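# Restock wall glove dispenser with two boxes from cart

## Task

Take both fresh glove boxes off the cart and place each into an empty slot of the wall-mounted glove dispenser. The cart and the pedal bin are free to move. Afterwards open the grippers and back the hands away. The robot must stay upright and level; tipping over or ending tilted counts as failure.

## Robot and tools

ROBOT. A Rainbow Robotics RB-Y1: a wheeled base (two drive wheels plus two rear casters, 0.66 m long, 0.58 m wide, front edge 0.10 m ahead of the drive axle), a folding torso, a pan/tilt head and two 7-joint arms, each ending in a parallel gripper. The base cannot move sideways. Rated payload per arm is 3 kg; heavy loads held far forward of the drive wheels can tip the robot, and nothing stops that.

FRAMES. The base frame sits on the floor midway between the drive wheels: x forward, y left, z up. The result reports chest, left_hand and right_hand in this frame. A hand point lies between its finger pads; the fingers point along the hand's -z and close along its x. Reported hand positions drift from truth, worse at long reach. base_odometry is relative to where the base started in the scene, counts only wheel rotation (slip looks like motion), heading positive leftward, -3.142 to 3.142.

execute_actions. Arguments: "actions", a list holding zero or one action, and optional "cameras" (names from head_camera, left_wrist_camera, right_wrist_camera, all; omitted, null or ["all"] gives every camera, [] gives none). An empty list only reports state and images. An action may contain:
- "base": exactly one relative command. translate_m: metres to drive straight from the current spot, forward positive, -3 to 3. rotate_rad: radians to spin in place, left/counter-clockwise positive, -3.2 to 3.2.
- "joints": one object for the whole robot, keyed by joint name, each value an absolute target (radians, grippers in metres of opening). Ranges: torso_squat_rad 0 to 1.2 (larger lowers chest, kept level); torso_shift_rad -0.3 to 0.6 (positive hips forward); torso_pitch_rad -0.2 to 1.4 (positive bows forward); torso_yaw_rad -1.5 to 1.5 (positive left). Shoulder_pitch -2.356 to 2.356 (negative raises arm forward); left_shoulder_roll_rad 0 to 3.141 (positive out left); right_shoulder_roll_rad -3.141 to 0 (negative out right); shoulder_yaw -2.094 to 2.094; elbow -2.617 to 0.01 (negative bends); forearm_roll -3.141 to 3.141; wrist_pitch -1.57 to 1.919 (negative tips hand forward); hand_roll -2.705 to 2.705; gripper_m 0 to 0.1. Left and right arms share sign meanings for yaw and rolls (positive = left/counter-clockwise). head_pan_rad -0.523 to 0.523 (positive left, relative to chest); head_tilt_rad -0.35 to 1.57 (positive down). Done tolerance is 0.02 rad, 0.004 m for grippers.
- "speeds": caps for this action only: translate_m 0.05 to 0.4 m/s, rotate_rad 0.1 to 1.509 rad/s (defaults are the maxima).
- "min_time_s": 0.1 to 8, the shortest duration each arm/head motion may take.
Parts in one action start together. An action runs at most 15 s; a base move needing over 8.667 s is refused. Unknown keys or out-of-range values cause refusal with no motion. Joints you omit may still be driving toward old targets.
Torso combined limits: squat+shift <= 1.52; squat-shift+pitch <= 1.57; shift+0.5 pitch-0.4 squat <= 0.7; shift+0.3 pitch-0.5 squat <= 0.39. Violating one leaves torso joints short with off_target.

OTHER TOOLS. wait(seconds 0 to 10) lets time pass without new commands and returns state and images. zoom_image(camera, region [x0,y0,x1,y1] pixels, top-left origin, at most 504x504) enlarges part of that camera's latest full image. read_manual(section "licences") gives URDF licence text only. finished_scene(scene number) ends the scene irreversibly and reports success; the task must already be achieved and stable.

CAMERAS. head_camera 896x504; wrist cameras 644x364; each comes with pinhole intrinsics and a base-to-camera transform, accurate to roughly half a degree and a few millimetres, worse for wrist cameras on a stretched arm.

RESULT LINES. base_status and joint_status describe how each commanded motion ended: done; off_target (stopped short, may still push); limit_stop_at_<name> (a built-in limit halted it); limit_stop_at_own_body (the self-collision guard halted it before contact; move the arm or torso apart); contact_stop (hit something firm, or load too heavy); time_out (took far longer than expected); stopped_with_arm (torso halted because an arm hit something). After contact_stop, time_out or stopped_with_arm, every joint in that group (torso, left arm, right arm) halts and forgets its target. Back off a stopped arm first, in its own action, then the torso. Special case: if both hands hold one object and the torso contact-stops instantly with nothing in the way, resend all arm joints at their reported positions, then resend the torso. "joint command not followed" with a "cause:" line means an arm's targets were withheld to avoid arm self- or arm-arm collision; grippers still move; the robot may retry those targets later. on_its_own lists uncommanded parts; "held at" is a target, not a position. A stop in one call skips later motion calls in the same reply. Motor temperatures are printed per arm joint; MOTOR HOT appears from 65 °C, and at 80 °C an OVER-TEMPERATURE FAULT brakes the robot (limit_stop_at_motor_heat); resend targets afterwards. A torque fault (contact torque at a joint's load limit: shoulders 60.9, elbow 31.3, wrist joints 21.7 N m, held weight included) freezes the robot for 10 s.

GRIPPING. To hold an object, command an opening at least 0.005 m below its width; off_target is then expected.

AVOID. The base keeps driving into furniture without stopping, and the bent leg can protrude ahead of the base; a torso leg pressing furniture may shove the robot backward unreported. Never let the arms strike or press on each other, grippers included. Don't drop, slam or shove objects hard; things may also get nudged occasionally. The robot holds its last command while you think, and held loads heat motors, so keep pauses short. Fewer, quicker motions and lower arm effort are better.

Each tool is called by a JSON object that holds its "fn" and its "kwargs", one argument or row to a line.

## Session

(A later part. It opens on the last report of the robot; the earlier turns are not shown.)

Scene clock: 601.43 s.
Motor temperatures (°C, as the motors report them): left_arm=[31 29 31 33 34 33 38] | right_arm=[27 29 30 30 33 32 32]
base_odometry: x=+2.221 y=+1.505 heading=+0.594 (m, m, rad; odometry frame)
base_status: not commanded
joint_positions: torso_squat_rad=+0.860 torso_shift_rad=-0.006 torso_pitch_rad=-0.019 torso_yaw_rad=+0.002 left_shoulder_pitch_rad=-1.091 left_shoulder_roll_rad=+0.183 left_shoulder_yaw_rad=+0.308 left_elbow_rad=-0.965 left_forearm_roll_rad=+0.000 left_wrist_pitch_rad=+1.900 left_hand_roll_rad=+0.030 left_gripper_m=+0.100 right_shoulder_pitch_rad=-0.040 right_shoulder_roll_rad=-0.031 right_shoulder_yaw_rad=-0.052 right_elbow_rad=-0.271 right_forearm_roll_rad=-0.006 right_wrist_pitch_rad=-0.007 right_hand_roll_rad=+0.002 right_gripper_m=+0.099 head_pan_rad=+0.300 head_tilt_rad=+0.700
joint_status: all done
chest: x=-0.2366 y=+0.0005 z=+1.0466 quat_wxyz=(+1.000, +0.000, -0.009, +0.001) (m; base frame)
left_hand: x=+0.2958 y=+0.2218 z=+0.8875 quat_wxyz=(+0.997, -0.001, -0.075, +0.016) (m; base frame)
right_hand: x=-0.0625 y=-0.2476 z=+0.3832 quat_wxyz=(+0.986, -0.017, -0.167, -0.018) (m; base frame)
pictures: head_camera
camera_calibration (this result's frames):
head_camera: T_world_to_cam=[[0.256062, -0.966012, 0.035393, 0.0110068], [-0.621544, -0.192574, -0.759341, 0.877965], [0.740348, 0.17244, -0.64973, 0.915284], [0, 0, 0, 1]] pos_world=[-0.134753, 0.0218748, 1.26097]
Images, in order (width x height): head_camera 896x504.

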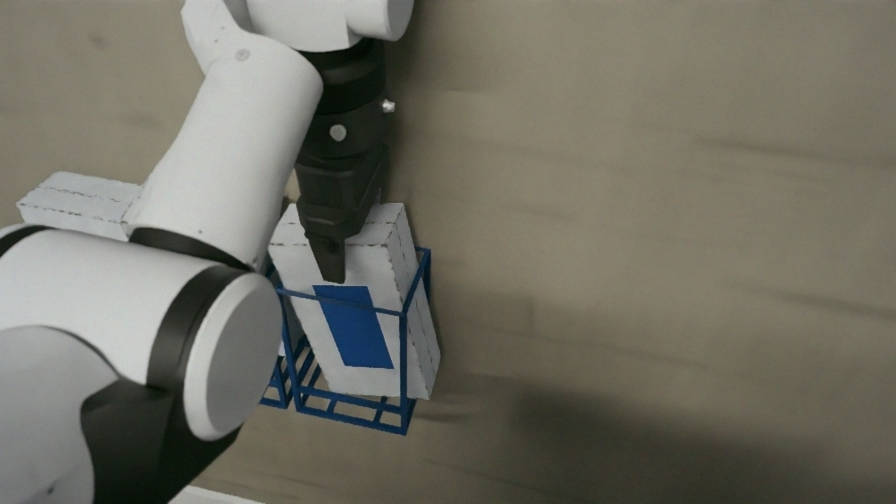

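{"fn": "execute_actions", "kwargs": {
  "actions": [
    {"joints":{"torso_squat_rad":0.89}}
  ],
  "cameras": []
}}

{"fn": "execute_actions", "kwargs": {
  "actions": [
    {"joints":{"left_gripper_m":0.045}}
  ],
  "cameras": []
}}

{"fn": "execute_actions", "kwargs": {
  "actions": [
    {"joints":{"torso_squat_rad":0.68}}
  ],
  "cameras": ["head_camera"]
}}

{"fn": "execute_actions", "kwargs": {
  "actions": [
    {"joints":{"torso_squat_rad":0.93}}
  ],
  "cameras": ["head_camera"]
}}

Scene clock: 610.00 s.
Motor temperatures (°C, as the motors report them): left_arm=[31 29 31 33 34 33 38] | right_arm=[27 29 30 30 33 32 32]
base_odometry: x=+2.221 y=+1.505 heading=+0.594 (m, m, rad; odometry frame)
base_status: not commanded
joint_positions: torso_squat_rad=+0.890 torso_shift_rad=-0.006 torso_pitch_rad=-0.019 torso_yaw_rad=+0.002 left_shoulder_pitch_rad=-1.091 left_shoulder_roll_rad=+0.183 left_shoulder_yaw_rad=+0.308 left_elbow_rad=-0.965 left_forearm_roll_rad=+0.000 left_wrist_pitch_rad=+1.900 left_hand_roll_rad=+0.030 left_gripper_m=+0.100 right_shoulder_pitch_rad=-0.040 right_shoulder_roll_rad=-0.031 right_shoulder_yaw_rad=-0.052 right_elbow_rad=-0.271 right_forearm_roll_rad=-0.006 right_wrist_pitch_rad=-0.007 right_hand_roll_rad=+0.002 right_gripper_m=+0.099 head_pan_rad=+0.300 head_tilt_rad=+0.700
joint_status: all done
chest: x=-0.2365 y=+0.0005 z=+1.0305 quat_wxyz=(+1.000, +0.000, -0.009, +0.001) (m; base frame)
left_hand: x=+0.2959 y=+0.2218 z=+0.8713 quat_wxyz=(+0.997, -0.001, -0.075, +0.016) (m; base frame)
right_hand: x=-0.0625 y=-0.2476 z=+0.3671 quat_wxyz=(+0.986, -0.017, -0.167, -0.018) (m; base frame)
pictures: none
No camera images: the call's "cameras" was empty. Leave "cameras" out to get every camera's image.

Scene clock: 611.03 s.
Motor temperatures (°C, as the motors report them): left_arm=[31 29 31 33 34 33 38] | right_arm=[27 29 30 30 33 32 32]
base_odometry: x=+2.221 y=+1.505 heading=+0.594 (m, m, rad; odometry frame)
base_status: not commanded
joint_positions: torso_squat_rad=+0.890 torso_shift_rad=-0.006 torso_pitch_rad=-0.019 torso_yaw_rad=+0.002 left_shoulder_pitch_rad=-1.091 left_shoulder_roll_rad=+0.183 left_shoulder_yaw_rad=+0.308 left_elbow_rad=-0.965 left_forearm_roll_rad=+0.000 left_wrist_pitch_rad=+1.900 left_hand_roll_rad=+0.030 left_gripper_m=+0.060 right_shoulder_pitch_rad=-0.040 right_shoulder_roll_rad=-0.031 right_shoulder_yaw_rad=-0.052 right_elbow_rad=-0.271 right_forearm_roll_rad=-0.006 right_wrist_pitch_rad=-0.007 right_hand_roll_rad=+0.002 right_gripper_m=+0.099 head_pan_rad=+0.300 head_tilt_rad=+0.700
joint_status: left_gripper_m off_target (ended at +0.060, target +0.045)
chest: x=-0.2365 y=+0.0005 z=+1.0305 quat_wxyz=(+1.000, +0.000, -0.009, +0.001) (m; base frame)
left_hand: x=+0.2959 y=+0.2218 z=+0.8713 quat_wxyz=(+0.997, -0.001, -0.075, +0.016) (m; base frame)
right_hand: x=-0.0625 y=-0.2476 z=+0.3671 quat_wxyz=(+0.986, -0.017, -0.167, -0.018) (m; base frame)
pictures: none
No camera images: the call's "cameras" was empty. Leave "cameras" out to get every camera's image.

Scene clock: 612.53 s.
Motor temperatures (°C, as the motors report them): left_arm=[31 29 31 33 34 33 38] | right_arm=[27 29 30 30 33 32 32]
base_odometry: x=+2.221 y=+1.505 heading=+0.594 (m, m, rad; odometry frame)
base_status: not commanded
joint_positions: torso_squat_rad=+0.680 torso_shift_rad=-0.006 torso_pitch_rad=-0.018 torso_yaw_rad=+0.002 left_shoulder_pitch_rad=-1.091 left_shoulder_roll_rad=+0.183 left_shoulder_yaw_rad=+0.308 left_elbow_rad=-0.965 left_forearm_roll_rad=+0.000 left_wrist_pitch_rad=+1.900 left_hand_roll_rad=+0.030 left_gripper_m=+0.060 right_shoulder_pitch_rad=-0.040 right_shoulder_roll_rad=-0.031 right_shoulder_yaw_rad=-0.052 right_elbow_rad=-0.271 right_forearm_roll_rad=-0.006 right_wrist_pitch_rad=-0.007 right_hand_roll_rad=+0.002 right_gripper_m=+0.099 head_pan_rad=+0.300 head_tilt_rad=+0.700
joint_status: all done
chest: x=-0.2369 y=+0.0006 z=+1.1342 quat_wxyz=(+1.000, +0.000, -0.009, +0.001) (m; base frame)
left_hand: x=+0.2953 y=+0.2220 z=+0.9745 quat_wxyz=(+0.997, -0.001, -0.074, +0.016) (m; base frame)
right_hand: x=-0.0632 y=-0.2475 z=+0.4707 quat_wxyz=(+0.986, -0.017, -0.166, -0.018) (m; base frame)
pictures: head_camera
camera_calibration (this result's frames):
head_camera: T_world_to_cam=[[0.256081, -0.966012, 0.0352544, 0.00821247], [-0.621961, -0.192576, -0.758999, 0.943835], [0.739991, 0.172438, -0.650137, 0.972746], [0, 0, 0, 1]] pos_world=[-0.134899, 0.0219541, 1.3485]
Images, in order (width x height): head_camera 896x504.

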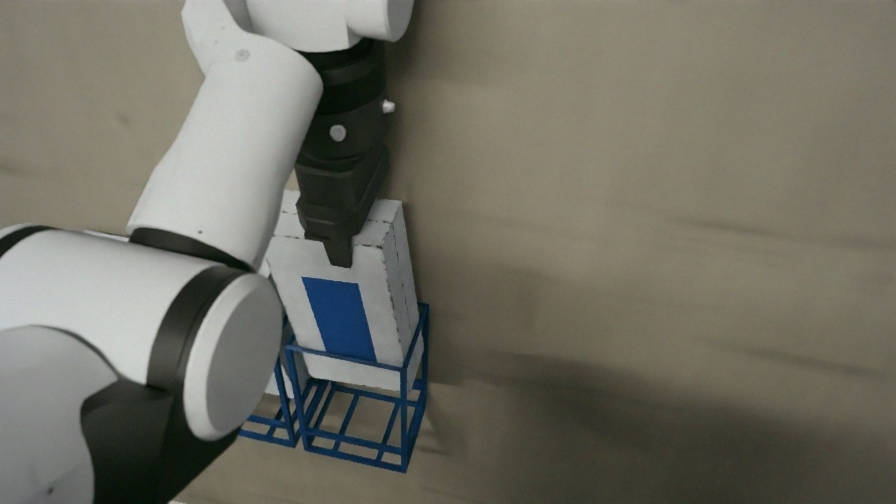

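Scene clock: 614.20 s.
Motor temperatures (°C, as the motors report them): left_arm=[31 29 31 33 34 33 38] | right_arm=[27 29 30 30 33 32 32]
base_odometry: x=+2.221 y=+1.505 heading=+0.594 (m, m, rad; odometry frame)
base_status: not commanded
joint_positions: torso_squat_rad=+0.930 torso_shift_rad=-0.007 torso_pitch_rad=-0.021 torso_yaw_rad=+0.002 left_shoulder_pitch_rad=-1.099 left_shoulder_roll_rad=+0.186 left_shoulder_yaw_rad=+0.308 left_elbow_rad=-0.969 left_forearm_roll_rad=+0.000 left_wrist_pitch_rad=+1.900 left_hand_roll_rad=+0.030 left_gripper_m=+0.061 right_shoulder_pitch_rad=-0.040 right_shoulder_roll_rad=-0.031 right_shoulder_yaw_rad=-0.052 right_elbow_rad=-0.271 right_forearm_roll_rad=-0.006 right_wrist_pitch_rad=-0.007 right_hand_roll_rad=+0.002 right_gripper_m=+0.099 head_pan_rad=+0.300 head_tilt_rad=+0.700
joint_status: all done
chest: x=-0.2373 y=+0.0003 z=+1.0083 quat_wxyz=(+1.000, +0.000, -0.011, +0.001) (m; base frame)
left_hand: x=+0.2979 y=+0.2222 z=+0.8557 quat_wxyz=(+0.996, +0.000, -0.082, +0.016) (m; base frame)
right_hand: x=-0.0619 y=-0.2475 z=+0.3451 quat_wxyz=(+0.986, -0.017, -0.168, -0.018) (m; base frame)
pictures: head_camera
camera_calibration (this result's frames):
head_camera: T_world_to_cam=[[0.256017, -0.966021, 0.0354842, 0.0122456], [-0.619968, -0.192248, -0.76071, 0.850134], [0.741683, 0.172756, -0.648121, 0.889653], [0, 0, 0, 1]] pos_world=[-0.13592, 0.0215735, 1.22287]
Images, in order (width x height): head_camera 896x504.

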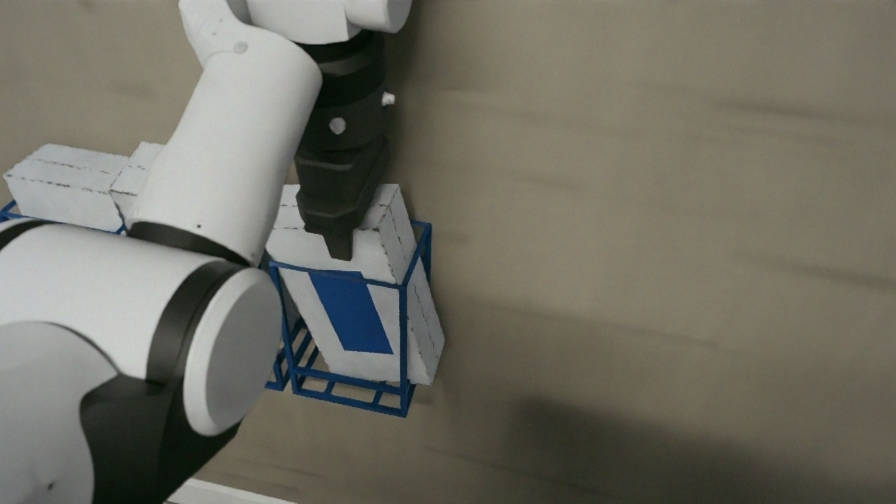

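{"fn": "execute_actions", "kwargs": {
  "actions": [
    {"joints":{"torso_squat_rad":0.87}}
  ],
  "cameras": []
}}

{"fn": "execute_actions", "kwargs": {
  "actions": [
    {"base":{"rotate_rad":-0.08},"speeds":{"rotate_rad":0.1},"joints":{"left_hand_roll_rad":0.11}}
  ],
  "cameras": ["head_camera"]
}}

Scene clock: 621.40 s.
Motor temperatures (°C, as the motors report them): left_arm=[30 29 31 33 34 33 38] | right_arm=[27 29 30 30 33 32 32]
base_odometry: x=+2.221 y=+1.505 heading=+0.594 (m, m, rad; odometry frame)
base_status: not commanded
joint_positions: torso_squat_rad=+0.870 torso_shift_rad=-0.006 torso_pitch_rad=-0.018 torso_yaw_rad=+0.002 left_shoulder_pitch_rad=-1.091 left_shoulder_roll_rad=+0.184 left_shoulder_yaw_rad=+0.308 left_elbow_rad=-0.965 left_forearm_roll_rad=+0.000 left_wrist_pitch_rad=+1.900 left_hand_roll_rad=+0.030 left_gripper_m=+0.061 right_shoulder_pitch_rad=-0.040 right_shoulder_roll_rad=-0.031 right_shoulder_yaw_rad=-0.052 right_elbow_rad=-0.271 right_forearm_roll_rad=-0.006 right_wrist_pitch_rad=-0.007 right_hand_roll_rad=+0.002 right_gripper_m=+0.099 head_pan_rad=+0.300 head_tilt_rad=+0.700
joint_status: all done
chest: x=-0.2363 y=+0.0004 z=+1.0412 quat_wxyz=(+1.000, +0.000, -0.009, +0.001) (m; base frame)
left_hand: x=+0.2961 y=+0.2219 z=+0.8820 quat_wxyz=(+0.997, -0.001, -0.075, +0.016) (m; base frame)
right_hand: x=-0.0626 y=-0.2476 z=+0.3777 quat_wxyz=(+0.986, -0.017, -0.166, -0.018) (m; base frame)
pictures: none
No camera images: the call's "cameras" was empty. Leave "cameras" out to get every camera's image.

Scene clock: 622.83 s.
Motor temperatures (°C, as the motors report them): left_arm=[31 29 31 33 34 33 38] | right_arm=[27 29 30 30 33 32 32]
base_odometry: x=+2.222 y=+1.505 heading=+0.516 (m, m, rad; odometry frame)
base_status: done
joint_positions: torso_squat_rad=+0.870 torso_shift_rad=-0.006 torso_pitch_rad=-0.019 torso_yaw_rad=+0.002 left_shoulder_pitch_rad=-1.091 left_shoulder_roll_rad=+0.184 left_shoulder_yaw_rad=+0.308 left_elbow_rad=-0.965 left_forearm_roll_rad=-0.001 left_wrist_pitch_rad=+1.900 left_hand_roll_rad=+0.110 left_gripper_m=+0.061 right_shoulder_pitch_rad=-0.040 right_shoulder_roll_rad=-0.031 right_shoulder_yaw_rad=-0.052 right_elbow_rad=-0.271 right_forearm_roll_rad=-0.006 right_wrist_pitch_rad=-0.007 right_hand_roll_rad=+0.002 right_gripper_m=+0.099 head_pan_rad=+0.300 head_tilt_rad=+0.700
joint_status: all done
chest: x=-0.2364 y=+0.0005 z=+1.0412 quat_wxyz=(+1.000, +0.000, -0.009, +0.001) (m; base frame)
left_hand: x=+0.2958 y=+0.2228 z=+0.8817 quat_wxyz=(+0.996, -0.003, -0.074, +0.057) (m; base frame)
right_hand: x=-0.0626 y=-0.2476 z=+0.3778 quat_wxyz=(+0.986, -0.017, -0.166, -0.018) (m; base frame)
pictures: head_camera
camera_calibration (this result's frames):
head_camera: T_world_to_cam=[[0.256188, -0.96598, 0.0353516, 0.0112581], [-0.621868, -0.192704, -0.759042, 0.873678], [0.740033, 0.172473, -0.650081, 0.911932], [0, 0, 0, 1]] pos_world=[-0.134431, 0.0219524, 1.25559]
Images, in order (width x height): head_camera 896x504.

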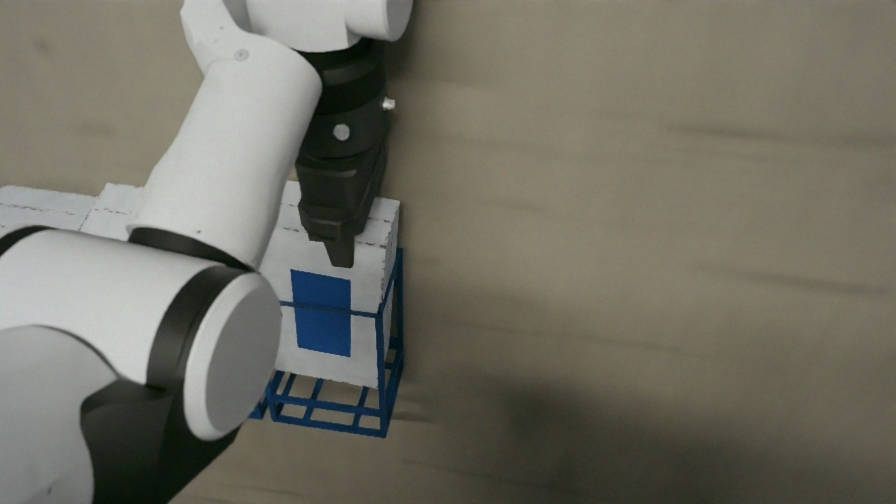

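Upright and inside. Lower slightly, release, check.

{"fn": "execute_actions", "kwargs": {
  "actions": [
    {"joints":{"torso_squat_rad":0.9}}
  ],
  "cameras": []
}}

{"fn": "execute_actions", "kwargs": {
  "actions": [
    {"joints":{"left_gripper_m":0.085},"min_time_s":1}
  ],
  "cameras": ["head_camera"]
}}

{"fn": "execute_actions", "kwargs": {
  "actions": [
    {"joints":{"torso_squat_rad":0.35}}
  ],
  "cameras": []
}}

{"fn": "execute_actions", "kwargs": {
  "actions": [
    {"base":{"translate_m":-0.7},"joints":{"head_tilt_rad":0.5,"head_pan_rad":0.0,"left_shoulder_pitch_rad":-0.3,"left_elbow_rad":-0.5,"left_wrist_pitch_rad":0.3}}
  ],
  "cameras": ["head_camera"]
}}

Scene clock: 631.43 s.
Motor temperatures (°C, as the motors report them): left_arm=[31 29 31 33 34 33 38] | right_arm=[27 29 30 30 33 32 32]
base_odometry: x=+2.222 y=+1.505 heading=+0.516 (m, m, rad; odometry frame)
base_status: not commanded
joint_positions: torso_squat_rad=+0.900 torso_shift_rad=-0.006 torso_pitch_rad=-0.019 torso_yaw_rad=+0.002 left_shoulder_pitch_rad=-1.091 left_shoulder_roll_rad=+0.185 left_shoulder_yaw_rad=+0.308 left_elbow_rad=-0.965 left_forearm_roll_rad=-0.001 left_wrist_pitch_rad=+1.900 left_hand_roll_rad=+0.110 left_gripper_m=+0.061 right_shoulder_pitch_rad=-0.040 right_shoulder_roll_rad=-0.031 right_shoulder_yaw_rad=-0.052 right_elbow_rad=-0.271 right_forearm_roll_rad=-0.006 right_wrist_pitch_rad=-0.007 right_hand_roll_rad=+0.002 right_gripper_m=+0.099 head_pan_rad=+0.300 head_tilt_rad=+0.700
joint_status: all done
chest: x=-0.2365 y=+0.0005 z=+1.0250 quat_wxyz=(+1.000, +0.000, -0.010, +0.001) (m; base frame)
left_hand: x=+0.2958 y=+0.2230 z=+0.8658 quat_wxyz=(+0.996, -0.003, -0.075, +0.057) (m; base frame)
right_hand: x=-0.0624 y=-0.2476 z=+0.3617 quat_wxyz=(+0.986, -0.017, -0.167, -0.018) (m; base frame)
pictures: none
No camera images: the call's "cameras" was empty. Leave "cameras" out to get every camera's image.

action 0: "min_time_s" has no arm or head joint beside it: it slows only arm and head motions. Command such a joint too, or leave it out

Scene clock: 634.13 s.
Motor temperatures (°C, as the motors report them): left_arm=[31 29 31 33 34 33 38] | right_arm=[27 29 30 30 33 32 32]
base_odometry: x=+2.222 y=+1.505 heading=+0.516 (m, m, rad; odometry frame)
base_status: not commanded
joint_positions: torso_squat_rad=+0.350 torso_shift_rad=-0.006 torso_pitch_rad=-0.018 torso_yaw_rad=+0.002 left_shoulder_pitch_rad=-1.091 left_shoulder_roll_rad=+0.183 left_shoulder_yaw_rad=+0.308 left_elbow_rad=-0.965 left_forearm_roll_rad=+0.000 left_wrist_pitch_rad=+1.900 left_hand_roll_rad=+0.110 left_gripper_m=+0.061 right_shoulder_pitch_rad=-0.040 right_shoulder_roll_rad=-0.031 right_shoulder_yaw_rad=-0.052 right_elbow_rad=-0.271 right_forearm_roll_rad=-0.006 right_wrist_pitch_rad=-0.007 right_hand_roll_rad=+0.002 right_gripper_m=+0.099 head_pan_rad=+0.300 head_tilt_rad=+0.700
joint_status: all done
chest: x=-0.2375 y=+0.0007 z=+1.2474 quat_wxyz=(+1.000, +0.000, -0.009, +0.001) (m; base frame)
left_hand: x=+0.2945 y=+0.2222 z=+1.0875 quat_wxyz=(+0.996, -0.004, -0.074, +0.056) (m; base frame)
right_hand: x=-0.0638 y=-0.2474 z=+0.5840 quat_wxyz=(+0.986, -0.017, -0.166, -0.018) (m; base frame)
pictures: none
No camera images: the call's "cameras" was empty. Leave "cameras" out to get every camera's image.

Scene clock: 644.77 s.
Motor temperatures (°C, as the motors report them): left_arm=[31 29 31 34 34 46 38] | right_arm=[27 29 30 30 33 32 32]
TORQUE FAULT: left_elbow_rad reached its load limit. The robot stopped for 10 seconds, dropped its targets and accepts commands again. The stop added 8.7 s to the call and to motion_time.
base_odometry: x=+2.137 y=+1.457 heading=+0.513 (m, m, rad; odometry frame)
base_status: translate_m torque_fault (by the wheels' count: -0.097 of -0.700)
joint_positions: torso_squat_rad=+0.350 torso_shift_rad=-0.006 torso_pitch_rad=-0.019 torso_yaw_rad=+0.001 left_shoulder_pitch_rad=-0.771 left_shoulder_roll_rad=+0.183 left_shoulder_yaw_rad=+0.307 left_elbow_rad=-0.775 left_forearm_roll_rad=+0.002 left_wrist_pitch_rad=+1.214 left_hand_roll_rad=+0.110 left_gripper_m=+0.063 right_shoulder_pitch_rad=-0.039 right_shoulder_roll_rad=-0.031 right_shoulder_yaw_rad=-0.052 right_elbow_rad=-0.271 right_forearm_roll_rad=-0.006 right_wrist_pitch_rad=-0.007 right_hand_roll_rad=+0.002 right_gripper_m=+0.099 head_pan_rad=+0.000 head_tilt_rad=+0.500
joint_status: left_shoulder_pitch_rad torque_fault (moved +0.319 of +0.791); left_elbow_rad torque_fault (moved +0.190 of +0.465); left_wrist_pitch_rad torque_fault (moved -0.687 of -1.600); the others done
on_its_own: left_shoulder_pitch_rad is held at -0.760, not at your -0.300, since a torque_fault; left_elbow_rad is held at -0.767, not at your -0.500, since a torque_fault; left_wrist_pitch_rad is held at +1.218, not at your +0.300, since a torque_fault
chest: x=-0.2378 y=+0.0003 z=+1.2474 quat_wxyz=(+1.000, +0.000, -0.010, +0.001) (m; base frame)
left_hand: x=+0.3071 y=+0.2862 z=+0.9031 quat_wxyz=(+0.979, +0.007, -0.172, +0.106) (m; base frame)
right_hand: x=-0.0639 y=-0.2474 z=+0.5839 quat_wxyz=(+0.986, -0.017, -0.167, -0.018) (m; base frame)
pictures: head_camera
camera_calibration (this result's frames):
head_camera: T_world_to_cam=[[-0.0465308, -0.998715, 0.0200638, -0.0403218], [-0.485691, 0.00506797, -0.874116, 1.2256], [0.872891, -0.0504181, -0.485303, 0.83786], [0, 0, 0, 1]] pos_world=[-0.137972, -0.00423796, 1.47875]
Images, in order (width x height): head_camera 896x504.

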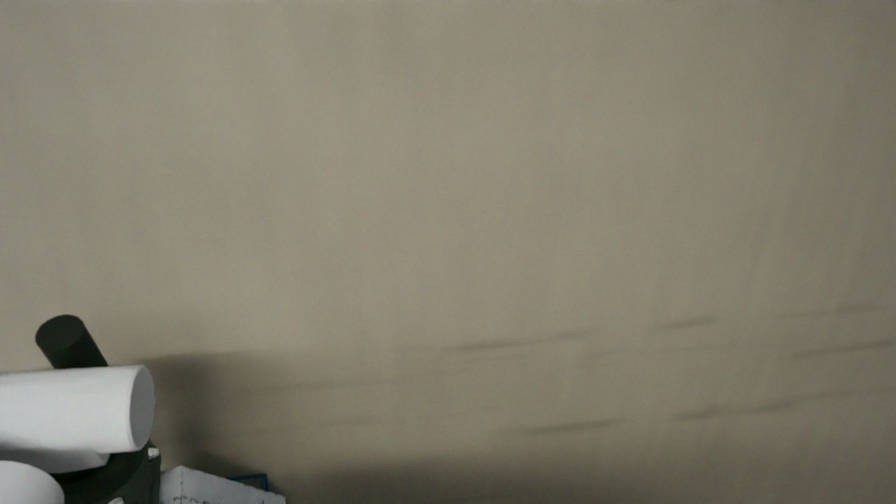

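Release failed; box still gripped. Look.

{"fn": "execute_actions", "kwargs": {
  "actions": [
    {"joints":{"head_tilt_rad":1.0,"head_pan_rad":0.4}}
  ],
  "cameras": ["head_camera","left_wrist_camera"]
}}

Scene clock: 649.53 s.
Motor temperatures (°C, as the motors report them): left_arm=[31 29 31 35 34 51 38] | right_arm=[27 29 30 30 33 32 32]
base_odometry: x=+2.137 y=+1.457 heading=+0.513 (m, m, rad; odometry frame)
base_status: not commanded
joint_positions: torso_squat_rad=+0.350 torso_shift_rad=-0.006 torso_pitch_rad=-0.019 torso_yaw_rad=+0.001 left_shoulder_pitch_rad=-0.771 left_shoulder_roll_rad=+0.183 left_shoulder_yaw_rad=+0.307 left_elbow_rad=-0.775 left_forearm_roll_rad=+0.002 left_wrist_pitch_rad=+1.214 left_hand_roll_rad=+0.110 left_gripper_m=+0.063 right_shoulder_pitch_rad=-0.039 right_shoulder_roll_rad=-0.031 right_shoulder_yaw_rad=-0.052 right_elbow_rad=-0.271 right_forearm_roll_rad=-0.006 right_wrist_pitch_rad=-0.007 right_hand_roll_rad=+0.002 right_gripper_m=+0.099 head_pan_rad=+0.400 head_tilt_rad=+1.000
joint_status: all done
on_its_own: left_shoulder_pitch_rad is held at -0.760, not at your -0.300, since a torque_fault; left_elbow_rad is held at -0.767, not at your -0.500, since a torque_fault; left_wrist_pitch_rad is held at +1.218, not at your +0.300, since a torque_fault
chest: x=-0.2378 y=+0.0003 z=+1.2474 quat_wxyz=(+1.000, +0.000, -0.010, +0.001) (m; base frame)
left_hand: x=+0.3071 y=+0.2862 z=+0.9031 quat_wxyz=(+0.979, +0.007, -0.172, +0.106) (m; base frame)
right_hand: x=-0.0639 y=-0.2474 z=+0.5839 quat_wxyz=(+0.986, -0.017, -0.167, -0.018) (m; base frame)
pictures: head_camera, left_wrist_camera
camera_calibration (this result's frames):
head_camera: T_world_to_cam=[[0.360242, -0.931618, 0.048108, 0.00839754], [-0.779473, -0.32894, -0.533124, 0.667464], [0.512492, 0.154555, -0.844668, 1.27896], [0, 0, 0, 1]] pos_world=[-0.138211, 0.02971, 1.43573]
left_wrist_camera: T_world_to_cam=[[0.91659, 0.19714, 0.347849, -0.651911], [-0.0777, -0.765583, 0.638628, -0.308789], [0.392206, -0.612388, -0.686408, 0.764764], [0, 0, 0, 1]] pos_world=[0.273597, 0.360446, 0.948907]
Images, in order (width x height): head_camera 896x504, left_wrist_camera 644x364.

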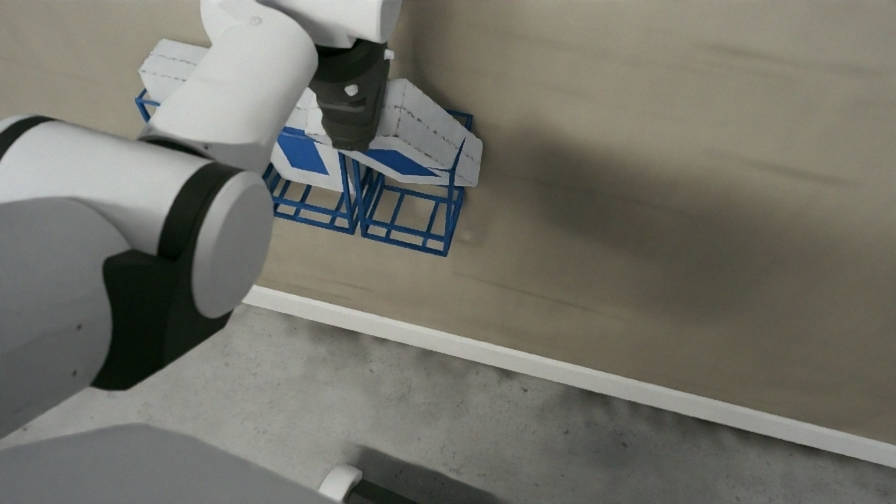

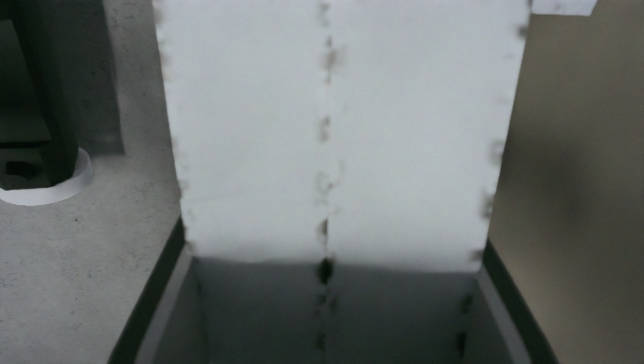

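{"fn": "execute_actions", "kwargs": {
  "actions": [
    {"joints":{"left_shoulder_pitch_rad":-1.091,"left_shoulder_roll_rad":0.183,"left_shoulder_yaw_rad":0.308,"left_elbow_rad":-0.965,"left_wrist_pitch_rad":1.5},"min_time_s":3}
  ],
  "cameras": []
}}

{"fn": "execute_actions", "kwargs": {
  "actions": [
    {"base":{"translate_m":-0.3},"speeds":{"translate_m":0.15},"joints":{"torso_squat_rad":0,"left_wrist_pitch_rad":1.9,"head_tilt_rad":0.6,"head_pan_rad":0.3},"min_time_s":2}
  ],
  "cameras": ["head_camera","left_wrist_camera"]
}}

Scene clock: 658.60 s.
Motor temperatures (°C, as the motors report them): left_arm=[31 29 31 36 34 58 38] | right_arm=[27 29 30 30 33 32 32]
base_odometry: x=+2.137 y=+1.457 heading=+0.513 (m, m, rad; odometry frame)
base_status: not commanded
joint_positions: torso_squat_rad=+0.350 torso_shift_rad=-0.006 torso_pitch_rad=-0.019 torso_yaw_rad=+0.001 left_shoulder_pitch_rad=-0.782 left_shoulder_roll_rad=+0.184 left_shoulder_yaw_rad=+0.307 left_elbow_rad=-0.782 left_forearm_roll_rad=+0.002 left_wrist_pitch_rad=+1.210 left_hand_roll_rad=+0.110 left_gripper_m=+0.062 right_shoulder_pitch_rad=-0.040 right_shoulder_roll_rad=-0.031 right_shoulder_yaw_rad=-0.052 right_elbow_rad=-0.271 right_forearm_roll_rad=-0.006 right_wrist_pitch_rad=-0.007 right_hand_roll_rad=+0.002 right_gripper_m=+0.099 head_pan_rad=+0.400 head_tilt_rad=+1.000
joint_status: left_shoulder_pitch_rad contact_stop_at_left_wrist_pitch_rad (moved -0.011 of -0.320); left_elbow_rad contact_stop_at_left_wrist_pitch_rad (moved -0.007 of -0.190); left_wrist_pitch_rad contact_stop (moved -0.004 of +0.286); the others done
on_its_own: left_shoulder_pitch_rad is held at -0.777, not at your -1.091, since a contact_stop; left_elbow_rad is held at -0.778, not at your -0.965, since a contact_stop; left_wrist_pitch_rad is held at +1.212, not at your +1.500, since a contact_stop
chest: x=-0.2376 y=+0.0005 z=+1.2474 quat_wxyz=(+1.000, +0.000, -0.009, +0.001) (m; base frame)
left_hand: x=+0.3143 y=+0.2850 z=+0.9114 quat_wxyz=(+0.978, +0.006, -0.182, +0.105) (m; base frame)
right_hand: x=-0.0639 y=-0.2475 z=+0.5839 quat_wxyz=(+0.986, -0.017, -0.166, -0.018) (m; base frame)
pictures: none
No camera images: the call's "cameras" was empty. Leave "cameras" out to get every camera's image.

not run: a stop came earlier in this reply.

{"fn": "execute_actions", "kwargs": {
  "actions": [
    {"joints":{"torso_squat_rad":0.0}}
  ],
  "cameras": []
}}

{"fn": "execute_actions", "kwargs": {
  "actions": [
    {"joints":{"left_shoulder_pitch_rad":-1.091,"left_elbow_rad":-0.965,"left_wrist_pitch_rad":1.5},"min_time_s":3}
  ],
  "cameras": ["head_camera"]
}}

Scene clock: 667.47 s.
Motor temperatures (°C, as the motors report them): left_arm=[30 29 31 35 34 52 38] | right_arm=[27 29 30 30 33 32 32]
base_odometry: x=+2.137 y=+1.457 heading=+0.513 (m, m, rad; odometry frame)
base_status: not commanded
joint_positions: torso_squat_rad=+0.000 torso_shift_rad=-0.006 torso_pitch_rad=-0.018 torso_yaw_rad=+0.002 left_shoulder_pitch_rad=-0.776 left_shoulder_roll_rad=+0.183 left_shoulder_yaw_rad=+0.307 left_elbow_rad=-0.778 left_forearm_roll_rad=+0.002 left_wrist_pitch_rad=+1.212 left_hand_roll_rad=+0.110 left_gripper_m=+0.062 right_shoulder_pitch_rad=-0.040 right_shoulder_roll_rad=-0.031 right_shoulder_yaw_rad=-0.052 right_elbow_rad=-0.271 right_forearm_roll_rad=-0.006 right_wrist_pitch_rad=-0.007 right_hand_roll_rad=+0.002 right_gripper_m=+0.099 head_pan_rad=+0.400 head_tilt_rad=+1.000
joint_status: all done
on_its_own: left_shoulder_pitch_rad is held at -0.777, not at your -1.091, since a contact_stop; left_elbow_rad is held at -0.778, not at your -0.965, since a contact_stop; left_wrist_pitch_rad is held at +1.212, not at your +1.500, since a contact_stop
chest: x=-0.2377 y=+0.0006 z=+1.2899 quat_wxyz=(+1.000, +0.000, -0.009, +0.001) (m; base frame)
left_hand: x=+0.3100 y=+0.2859 z=+0.9489 quat_wxyz=(+0.979, +0.006, -0.176, +0.106) (m; base frame)
right_hand: x=-0.0643 y=-0.2474 z=+0.6263 quat_wxyz=(+0.986, -0.017, -0.166, -0.018) (m; base frame)
pictures: none
No camera images: the call's "cameras" was empty. Leave "cameras" out to get every camera's image.

Scene clock: 670.77 s.
Motor temperatures (°C, as the motors report them): left_arm=[31 29 31 35 34 51 38] | right_arm=[27 29 30 30 33 32 32]
base_odometry: x=+2.137 y=+1.457 heading=+0.513 (m, m, rad; odometry frame)
base_status: not commanded
joint_positions: torso_squat_rad=+0.000 torso_shift_rad=-0.006 torso_pitch_rad=-0.018 torso_yaw_rad=+0.002 left_shoulder_pitch_rad=-1.089 left_shoulder_roll_rad=+0.183 left_shoulder_yaw_rad=+0.307 left_elbow_rad=-0.964 left_forearm_roll_rad=+0.002 left_wrist_pitch_rad=+1.501 left_hand_roll_rad=+0.110 left_gripper_m=+0.060 right_shoulder_pitch_rad=-0.040 right_shoulder_roll_rad=-0.031 right_shoulder_yaw_rad=-0.052 right_elbow_rad=-0.271 right_forearm_roll_rad=-0.006 right_wrist_pitch_rad=-0.007 right_hand_roll_rad=+0.002 right_gripper_m=+0.099 head_pan_rad=+0.400 head_tilt_rad=+1.000
joint_status: all done
chest: x=-0.2378 y=+0.0006 z=+1.2899 quat_wxyz=(+1.000, +0.000, -0.009, +0.001) (m; base frame)
left_hand: x=+0.3799 y=+0.2218 z=+1.1598 quat_wxyz=(+0.962, -0.015, -0.269, +0.054) (m; base frame)
right_hand: x=-0.0643 y=-0.2474 z=+0.6263 quat_wxyz=(+0.986, -0.017, -0.166, -0.018) (m; base frame)
pictures: head_camera
camera_calibration (this result's frames):
head_camera: T_world_to_cam=[[0.360943, -0.931343, 0.0481763, 0.00670245], [-0.779799, -0.329739, -0.532153, 0.688858], [0.511502, 0.154509, -0.845277, 1.31532], [0, 0, 0, 1]] pos_world=[-0.138037, 0.0301571, 1.47806]
Images, in order (width x height): head_camera 896x504.

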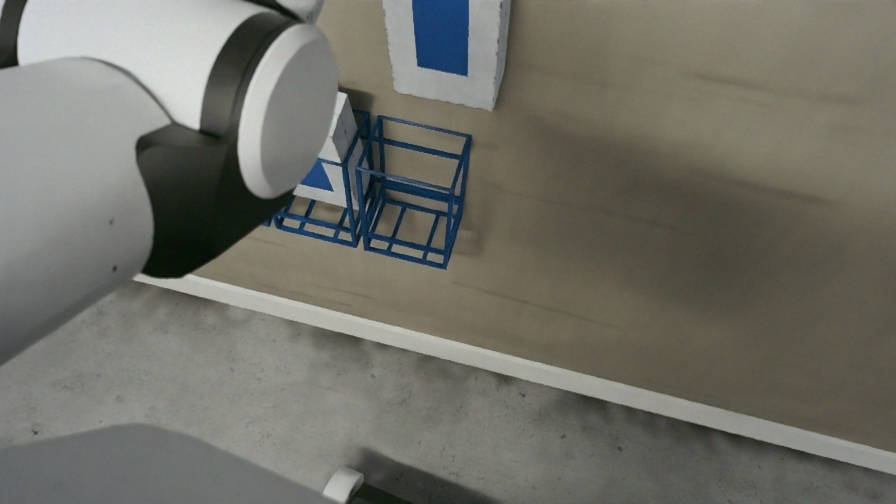

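Free. Back up and view.

{"fn": "execute_actions", "kwargs": {
  "actions": [
    {"base":{"translate_m":-0.1},"speeds":{"translate_m":0.1},"joints":{"left_wrist_pitch_rad":1.9,"head_tilt_rad":0.6,"head_pan_rad":0.3},"min_time_s":2}
  ],
  "cameras": ["head_camera","left_wrist_camera"]
}}

Scene clock: 676.10 s.
Motor temperatures (°C, as the motors report them): left_arm=[31 29 31 35 34 48 38] | right_arm=[27 29 30 30 33 32 32]
base_odometry: x=+2.050 y=+1.408 heading=+0.511 (m, m, rad; odometry frame)
base_status: done
joint_positions: torso_squat_rad=+0.000 torso_shift_rad=-0.006 torso_pitch_rad=-0.019 torso_yaw_rad=+0.002 left_shoulder_pitch_rad=-1.090 left_shoulder_roll_rad=+0.183 left_shoulder_yaw_rad=+0.307 left_elbow_rad=-0.965 left_forearm_roll_rad=+0.002 left_wrist_pitch_rad=+1.900 left_hand_roll_rad=+0.110 left_gripper_m=+0.060 right_shoulder_pitch_rad=-0.040 right_shoulder_roll_rad=-0.031 right_shoulder_yaw_rad=-0.052 right_elbow_rad=-0.271 right_forearm_roll_rad=-0.006 right_wrist_pitch_rad=-0.007 right_hand_roll_rad=+0.002 right_gripper_m=+0.099 head_pan_rad=+0.300 head_tilt_rad=+0.600
joint_status: all done
chest: x=-0.2380 y=+0.0007 z=+1.2899 quat_wxyz=(+1.000, +0.000, -0.009, +0.001) (m; base frame)
left_hand: x=+0.2941 y=+0.2215 z=+1.1300 quat_wxyz=(+0.996, -0.004, -0.074, +0.055) (m; base frame)
right_hand: x=-0.0642 y=-0.2474 z=+0.6264 quat_wxyz=(+0.986, -0.017, -0.166, -0.018) (m; base frame)
pictures: head_camera, left_wrist_camera
camera_calibration (this result's frames):
head_camera: T_world_to_cam=[[0.253491, -0.966845, 0.0308541, 0.00909268], [-0.546149, -0.169372, -0.820387, 1.16941], [0.798413, 0.19111, -0.570976, 0.969711], [0, 0, 0, 1]] pos_world=[-0.137864, 0.0215344, 1.51277]
left_wrist_camera: T_world_to_cam=[[0.982313, 0.102127, 0.156944, -0.488766], [-0.0294753, -0.743379, 0.66822, -0.556731], [0.184912, -0.661027, -0.727221, 1.00387], [0, 0, 0, 1]] pos_world=[0.278084, 0.299637, 1.17876]
Images, in order (width x height): head_camera 896x504, left_wrist_camera 644x364.

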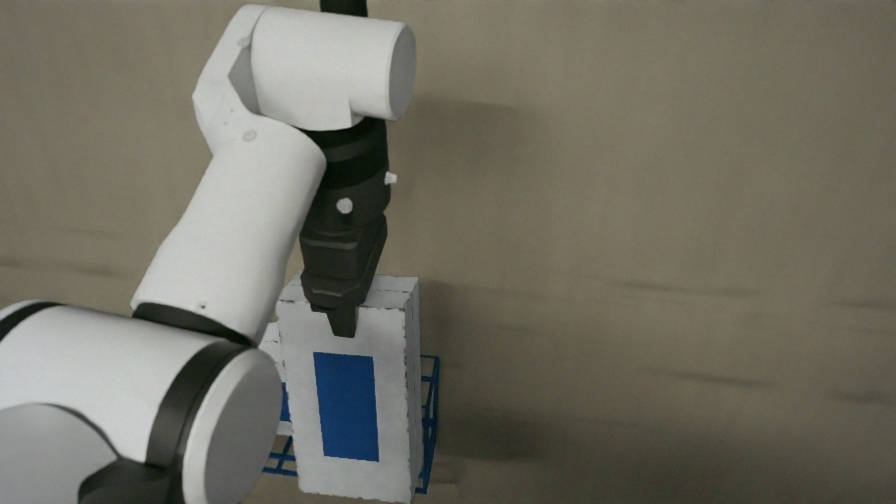

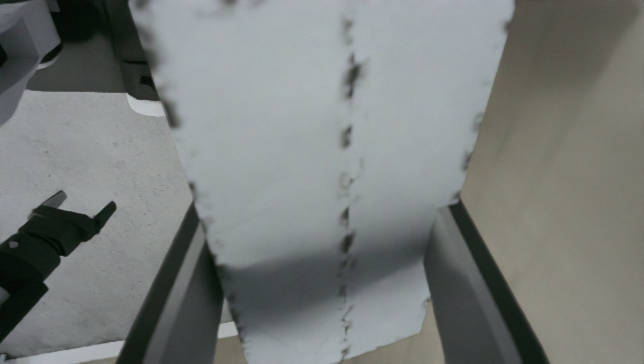

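{"fn": "execute_actions", "kwargs": {
  "actions": [
    {"base":{"rotate_rad":0.03},"speeds":{"rotate_rad":0.1},"joints":{"left_hand_roll_rad":0.09,"head_tilt_rad":0.8}}
  ],
  "cameras": []
}}

{"fn": "execute_actions", "kwargs": {
  "actions": [
    {"base":{"translate_m":0.2},"speeds":{"translate_m":0.1}}
  ],
  "cameras": []
}}

{"fn": "execute_actions", "kwargs": {
  "actions": [
    {"joints":{"torso_squat_rad":0.45,"head_tilt_rad":0.7}}
  ],
  "cameras": ["head_camera"]
}}

{"fn": "zoom_image", "kwargs": {
  "camera": "head_camera",
  "region": [240, 250, 500, 450]
}}

Scene clock: 686.03 s.
Motor temperatures (°C, as the motors report them): left_arm=[31 29 31 35 34 43 38] | right_arm=[27 29 30 30 33 32 32]
base_odometry: x=+2.049 y=+1.408 heading=+0.538 (m, m, rad; odometry frame)
base_status: done
joint_positions: torso_squat_rad=+0.000 torso_shift_rad=-0.006 torso_pitch_rad=-0.019 torso_yaw_rad=+0.002 left_shoulder_pitch_rad=-1.091 left_shoulder_roll_rad=+0.183 left_shoulder_yaw_rad=+0.307 left_elbow_rad=-0.965 left_forearm_roll_rad=+0.002 left_wrist_pitch_rad=+1.900 left_hand_roll_rad=+0.090 left_gripper_m=+0.060 right_shoulder_pitch_rad=-0.040 right_shoulder_roll_rad=-0.031 right_shoulder_yaw_rad=-0.052 right_elbow_rad=-0.271 right_forearm_roll_rad=-0.006 right_wrist_pitch_rad=-0.007 right_hand_roll_rad=+0.002 right_gripper_m=+0.099 head_pan_rad=+0.300 head_tilt_rad=+0.800
joint_status: all done
chest: x=-0.2380 y=+0.0007 z=+1.2899 quat_wxyz=(+1.000, +0.000, -0.009, +0.001) (m; base frame)
left_hand: x=+0.2941 y=+0.2216 z=+1.1300 quat_wxyz=(+0.996, -0.004, -0.074, +0.045) (m; base frame)
right_hand: x=-0.0642 y=-0.2474 z=+0.6264 quat_wxyz=(+0.986, -0.017, -0.166, -0.018) (m; base frame)
pictures: none
No camera images: the call's "cameras" was empty. Leave "cameras" out to get every camera's image.

Scene clock: 688.67 s.
Motor temperatures (°C, as the motors report them): left_arm=[31 29 31 35 34 42 38] | right_arm=[27 29 30 30 33 32 32]
base_odometry: x=+2.221 y=+1.511 heading=+0.540 (m, m, rad; odometry frame)
base_status: done
joint_positions: torso_squat_rad=+0.000 torso_shift_rad=-0.006 torso_pitch_rad=-0.018 torso_yaw_rad=+0.002 left_shoulder_pitch_rad=-1.091 left_shoulder_roll_rad=+0.183 left_shoulder_yaw_rad=+0.307 left_elbow_rad=-0.965 left_forearm_roll_rad=+0.002 left_wrist_pitch_rad=+1.900 left_hand_roll_rad=+0.090 left_gripper_m=+0.060 right_shoulder_pitch_rad=-0.040 right_shoulder_roll_rad=-0.031 right_shoulder_yaw_rad=-0.052 right_elbow_rad=-0.271 right_forearm_roll_rad=-0.006 right_wrist_pitch_rad=-0.007 right_hand_roll_rad=+0.002 right_gripper_m=+0.099 head_pan_rad=+0.300 head_tilt_rad=+0.800
joint_status: not commanded
chest: x=-0.2378 y=+0.0007 z=+1.2899 quat_wxyz=(+1.000, +0.000, -0.009, +0.001) (m; base frame)
left_hand: x=+0.2943 y=+0.2216 z=+1.1299 quat_wxyz=(+0.996, -0.004, -0.074, +0.045) (m; base frame)
right_hand: x=-0.0641 y=-0.2474 z=+0.6264 quat_wxyz=(+0.986, -0.017, -0.166, -0.018) (m; base frame)
pictures: none
No camera images: the call's "cameras" was empty. Leave "cameras" out to get every camera's image.

Scene clock: 691.03 s.
Motor temperatures (°C, as the motors report them): left_arm=[31 29 31 35 34 42 38] | right_arm=[27 29 30 30 33 32 32]
base_odometry: x=+2.221 y=+1.511 heading=+0.540 (m, m, rad; odometry frame)
base_status: not commanded
joint_positions: torso_squat_rad=+0.450 torso_shift_rad=-0.006 torso_pitch_rad=-0.019 torso_yaw_rad=+0.002 left_shoulder_pitch_rad=-1.091 left_shoulder_roll_rad=+0.183 left_shoulder_yaw_rad=+0.307 left_elbow_rad=-0.965 left_forearm_roll_rad=+0.002 left_wrist_pitch_rad=+1.900 left_hand_roll_rad=+0.090 left_gripper_m=+0.060 right_shoulder_pitch_rad=-0.040 right_shoulder_roll_rad=-0.031 right_shoulder_yaw_rad=-0.052 right_elbow_rad=-0.271 right_forearm_roll_rad=-0.006 right_wrist_pitch_rad=-0.007 right_hand_roll_rad=+0.002 right_gripper_m=+0.099 head_pan_rad=+0.300 head_tilt_rad=+0.700
joint_status: all done
chest: x=-0.2375 y=+0.0007 z=+1.2202 quat_wxyz=(+1.000, +0.000, -0.009, +0.001) (m; base frame)
left_hand: x=+0.2946 y=+0.2215 z=+1.0604 quat_wxyz=(+0.996, -0.004, -0.074, +0.045) (m; base frame)
right_hand: x=-0.0637 y=-0.2474 z=+0.5568 quat_wxyz=(+0.986, -0.017, -0.166, -0.018) (m; base frame)
pictures: head_camera
camera_calibration (this result's frames):
head_camera: T_world_to_cam=[[0.256089, -0.966006, 0.0353563, 0.00531471], [-0.621688, -0.192597, -0.759217, 1.00904], [0.740218, 0.172446, -0.649876, 1.02892], [0, 0, 0, 1]] pos_world=[-0.135673, 0.0220405, 1.43456]
Images, in order (width x height): head_camera 896x504.

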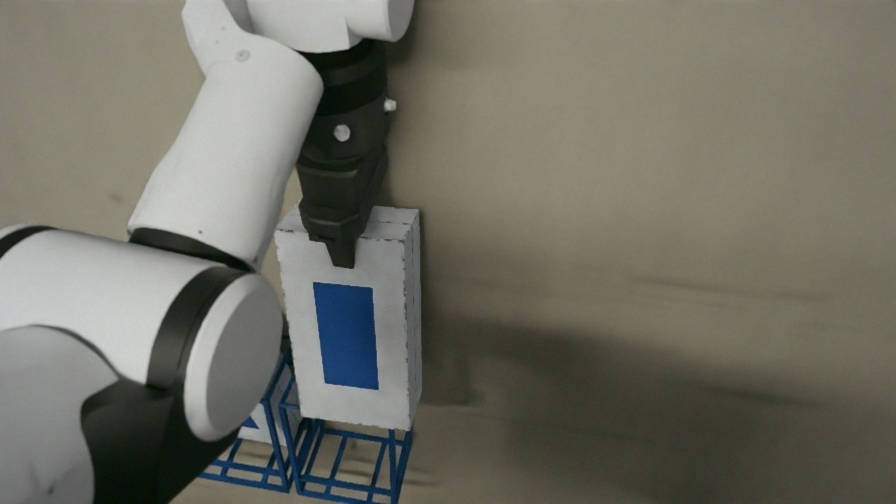

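Region (240, 250, 500, 450) of head_camera's 896x504 image, scaled by 1.938, with more detail than that image has; it fills the top 388 rows of this view, and the rest is white.

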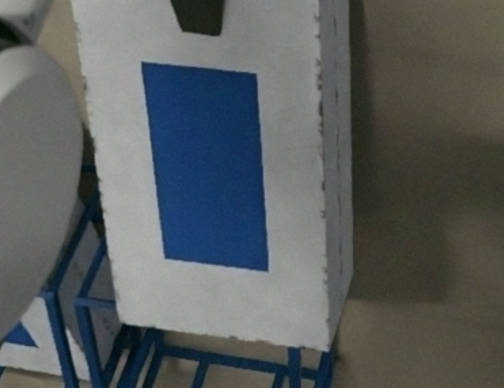

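{"fn": "execute_actions", "kwargs": {
  "actions": [
    {"base":{"rotate_rad":0.06},"speeds":{"rotate_rad":0.1},"joints":{"torso_squat_rad":0.35,"left_hand_roll_rad":0.03}}
  ],
  "cameras": []
}}

{"fn": "execute_actions", "kwargs": {
  "actions": [
    {"base":{"translate_m":0.035},"speeds":{"translate_m":0.05},"joints":{"head_tilt_rad":0.8}}
  ],
  "cameras": ["head_camera"]
}}

{"fn": "zoom_image", "kwargs": {
  "camera": "head_camera",
  "region": [240, 200, 520, 420]
}}

Scene clock: 700.10 s.
Motor temperatures (°C, as the motors report them): left_arm=[32 30 31 34 34 39 38] | right_arm=[27 29 30 30 33 32 32]
base_odometry: x=+2.221 y=+1.511 heading=+0.598 (m, m, rad; odometry frame)
base_status: done
joint_positions: torso_squat_rad=+0.350 torso_shift_rad=-0.006 torso_pitch_rad=-0.019 torso_yaw_rad=+0.002 left_shoulder_pitch_rad=-1.091 left_shoulder_roll_rad=+0.183 left_shoulder_yaw_rad=+0.307 left_elbow_rad=-0.965 left_forearm_roll_rad=+0.002 left_wrist_pitch_rad=+1.900 left_hand_roll_rad=+0.030 left_gripper_m=+0.060 right_shoulder_pitch_rad=-0.040 right_shoulder_roll_rad=-0.031 right_shoulder_yaw_rad=-0.052 right_elbow_rad=-0.271 right_forearm_roll_rad=-0.006 right_wrist_pitch_rad=-0.007 right_hand_roll_rad=+0.002 right_gripper_m=+0.099 head_pan_rad=+0.300 head_tilt_rad=+0.700
joint_status: all done
chest: x=-0.2376 y=+0.0007 z=+1.2474 quat_wxyz=(+1.000, +0.000, -0.009, +0.001) (m; base frame)
left_hand: x=+0.2946 y=+0.2215 z=+1.0875 quat_wxyz=(+0.997, -0.002, -0.074, +0.016) (m; base frame)
right_hand: x=-0.0639 y=-0.2474 z=+0.5839 quat_wxyz=(+0.986, -0.017, -0.166, -0.018) (m; base frame)
pictures: none
No camera images: the call's "cameras" was empty. Leave "cameras" out to get every camera's image.

Scene clock: 710.87 s.
Motor temperatures (°C, as the motors report them): left_arm=[32 30 31 34 34 54 38] | right_arm=[27 29 30 30 33 32 32]
TORQUE FAULT: left_wrist_pitch_rad reached its load limit. The robot stopped for 10 seconds, dropped its targets and accepts commands again. The stop added 9.4 s to the call and to motion_time.
base_odometry: x=+2.249 y=+1.530 heading=+0.599 (m, m, rad; odometry frame)
base_status: done
joint_positions: torso_squat_rad=+0.350 torso_shift_rad=-0.008 torso_pitch_rad=-0.022 torso_yaw_rad=+0.002 left_shoulder_pitch_rad=-1.088 left_shoulder_roll_rad=+0.176 left_shoulder_yaw_rad=+0.307 left_elbow_rad=-0.962 left_forearm_roll_rad=+0.004 left_wrist_pitch_rad=+1.909 left_hand_roll_rad=+0.030 left_gripper_m=+0.060 right_shoulder_pitch_rad=-0.040 right_shoulder_roll_rad=-0.031 right_shoulder_yaw_rad=-0.052 right_elbow_rad=-0.271 right_forearm_roll_rad=-0.006 right_wrist_pitch_rad=-0.007 right_hand_roll_rad=+0.002 right_gripper_m=+0.099 head_pan_rad=+0.300 head_tilt_rad=+0.800
joint_status: all done
chest: x=-0.2400 y=+0.0003 z=+1.2473 quat_wxyz=(+1.000, +0.000, -0.011, +0.001) (m; base frame)
left_hand: x=+0.2889 y=+0.2177 z=+1.0858 quat_wxyz=(+0.998, -0.004, -0.068, +0.013) (m; base frame)
right_hand: x=-0.0638 y=-0.2474 z=+0.5843 quat_wxyz=(+0.985, -0.017, -0.168, -0.018) (m; base frame)
pictures: head_camera
camera_calibration (this result's frames):
head_camera: T_world_to_cam=[[0.259388, -0.964951, 0.0398503, -0.00102708], [-0.688625, -0.213725, -0.692905, 0.916714], [0.677136, 0.15229, -0.719926, 1.13637], [0, 0, 0, 1]] pos_world=[-0.137938, 0.0218762, 1.45334]
Images, in order (width x height): head_camera 896x504.

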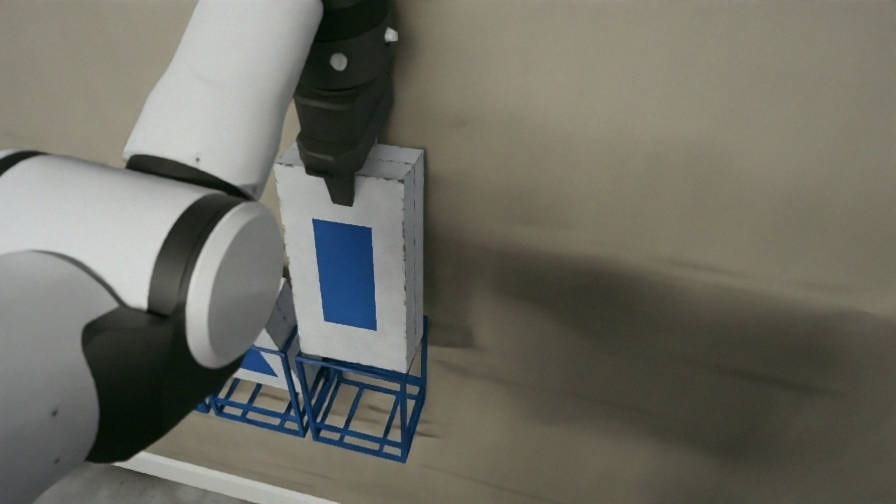

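Region (240, 200, 520, 420) of head_camera's 896x504 image, scaled by 1.800, with more detail than that image has; it fills the top 396 rows of this view, and the rest is white.

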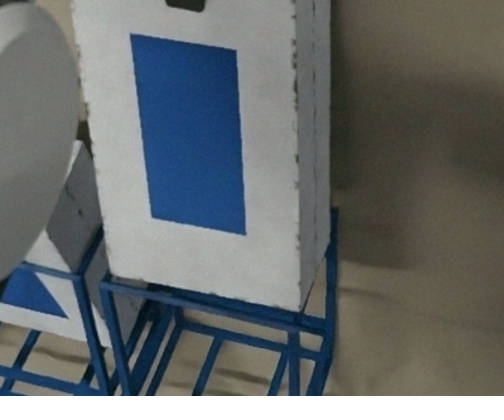

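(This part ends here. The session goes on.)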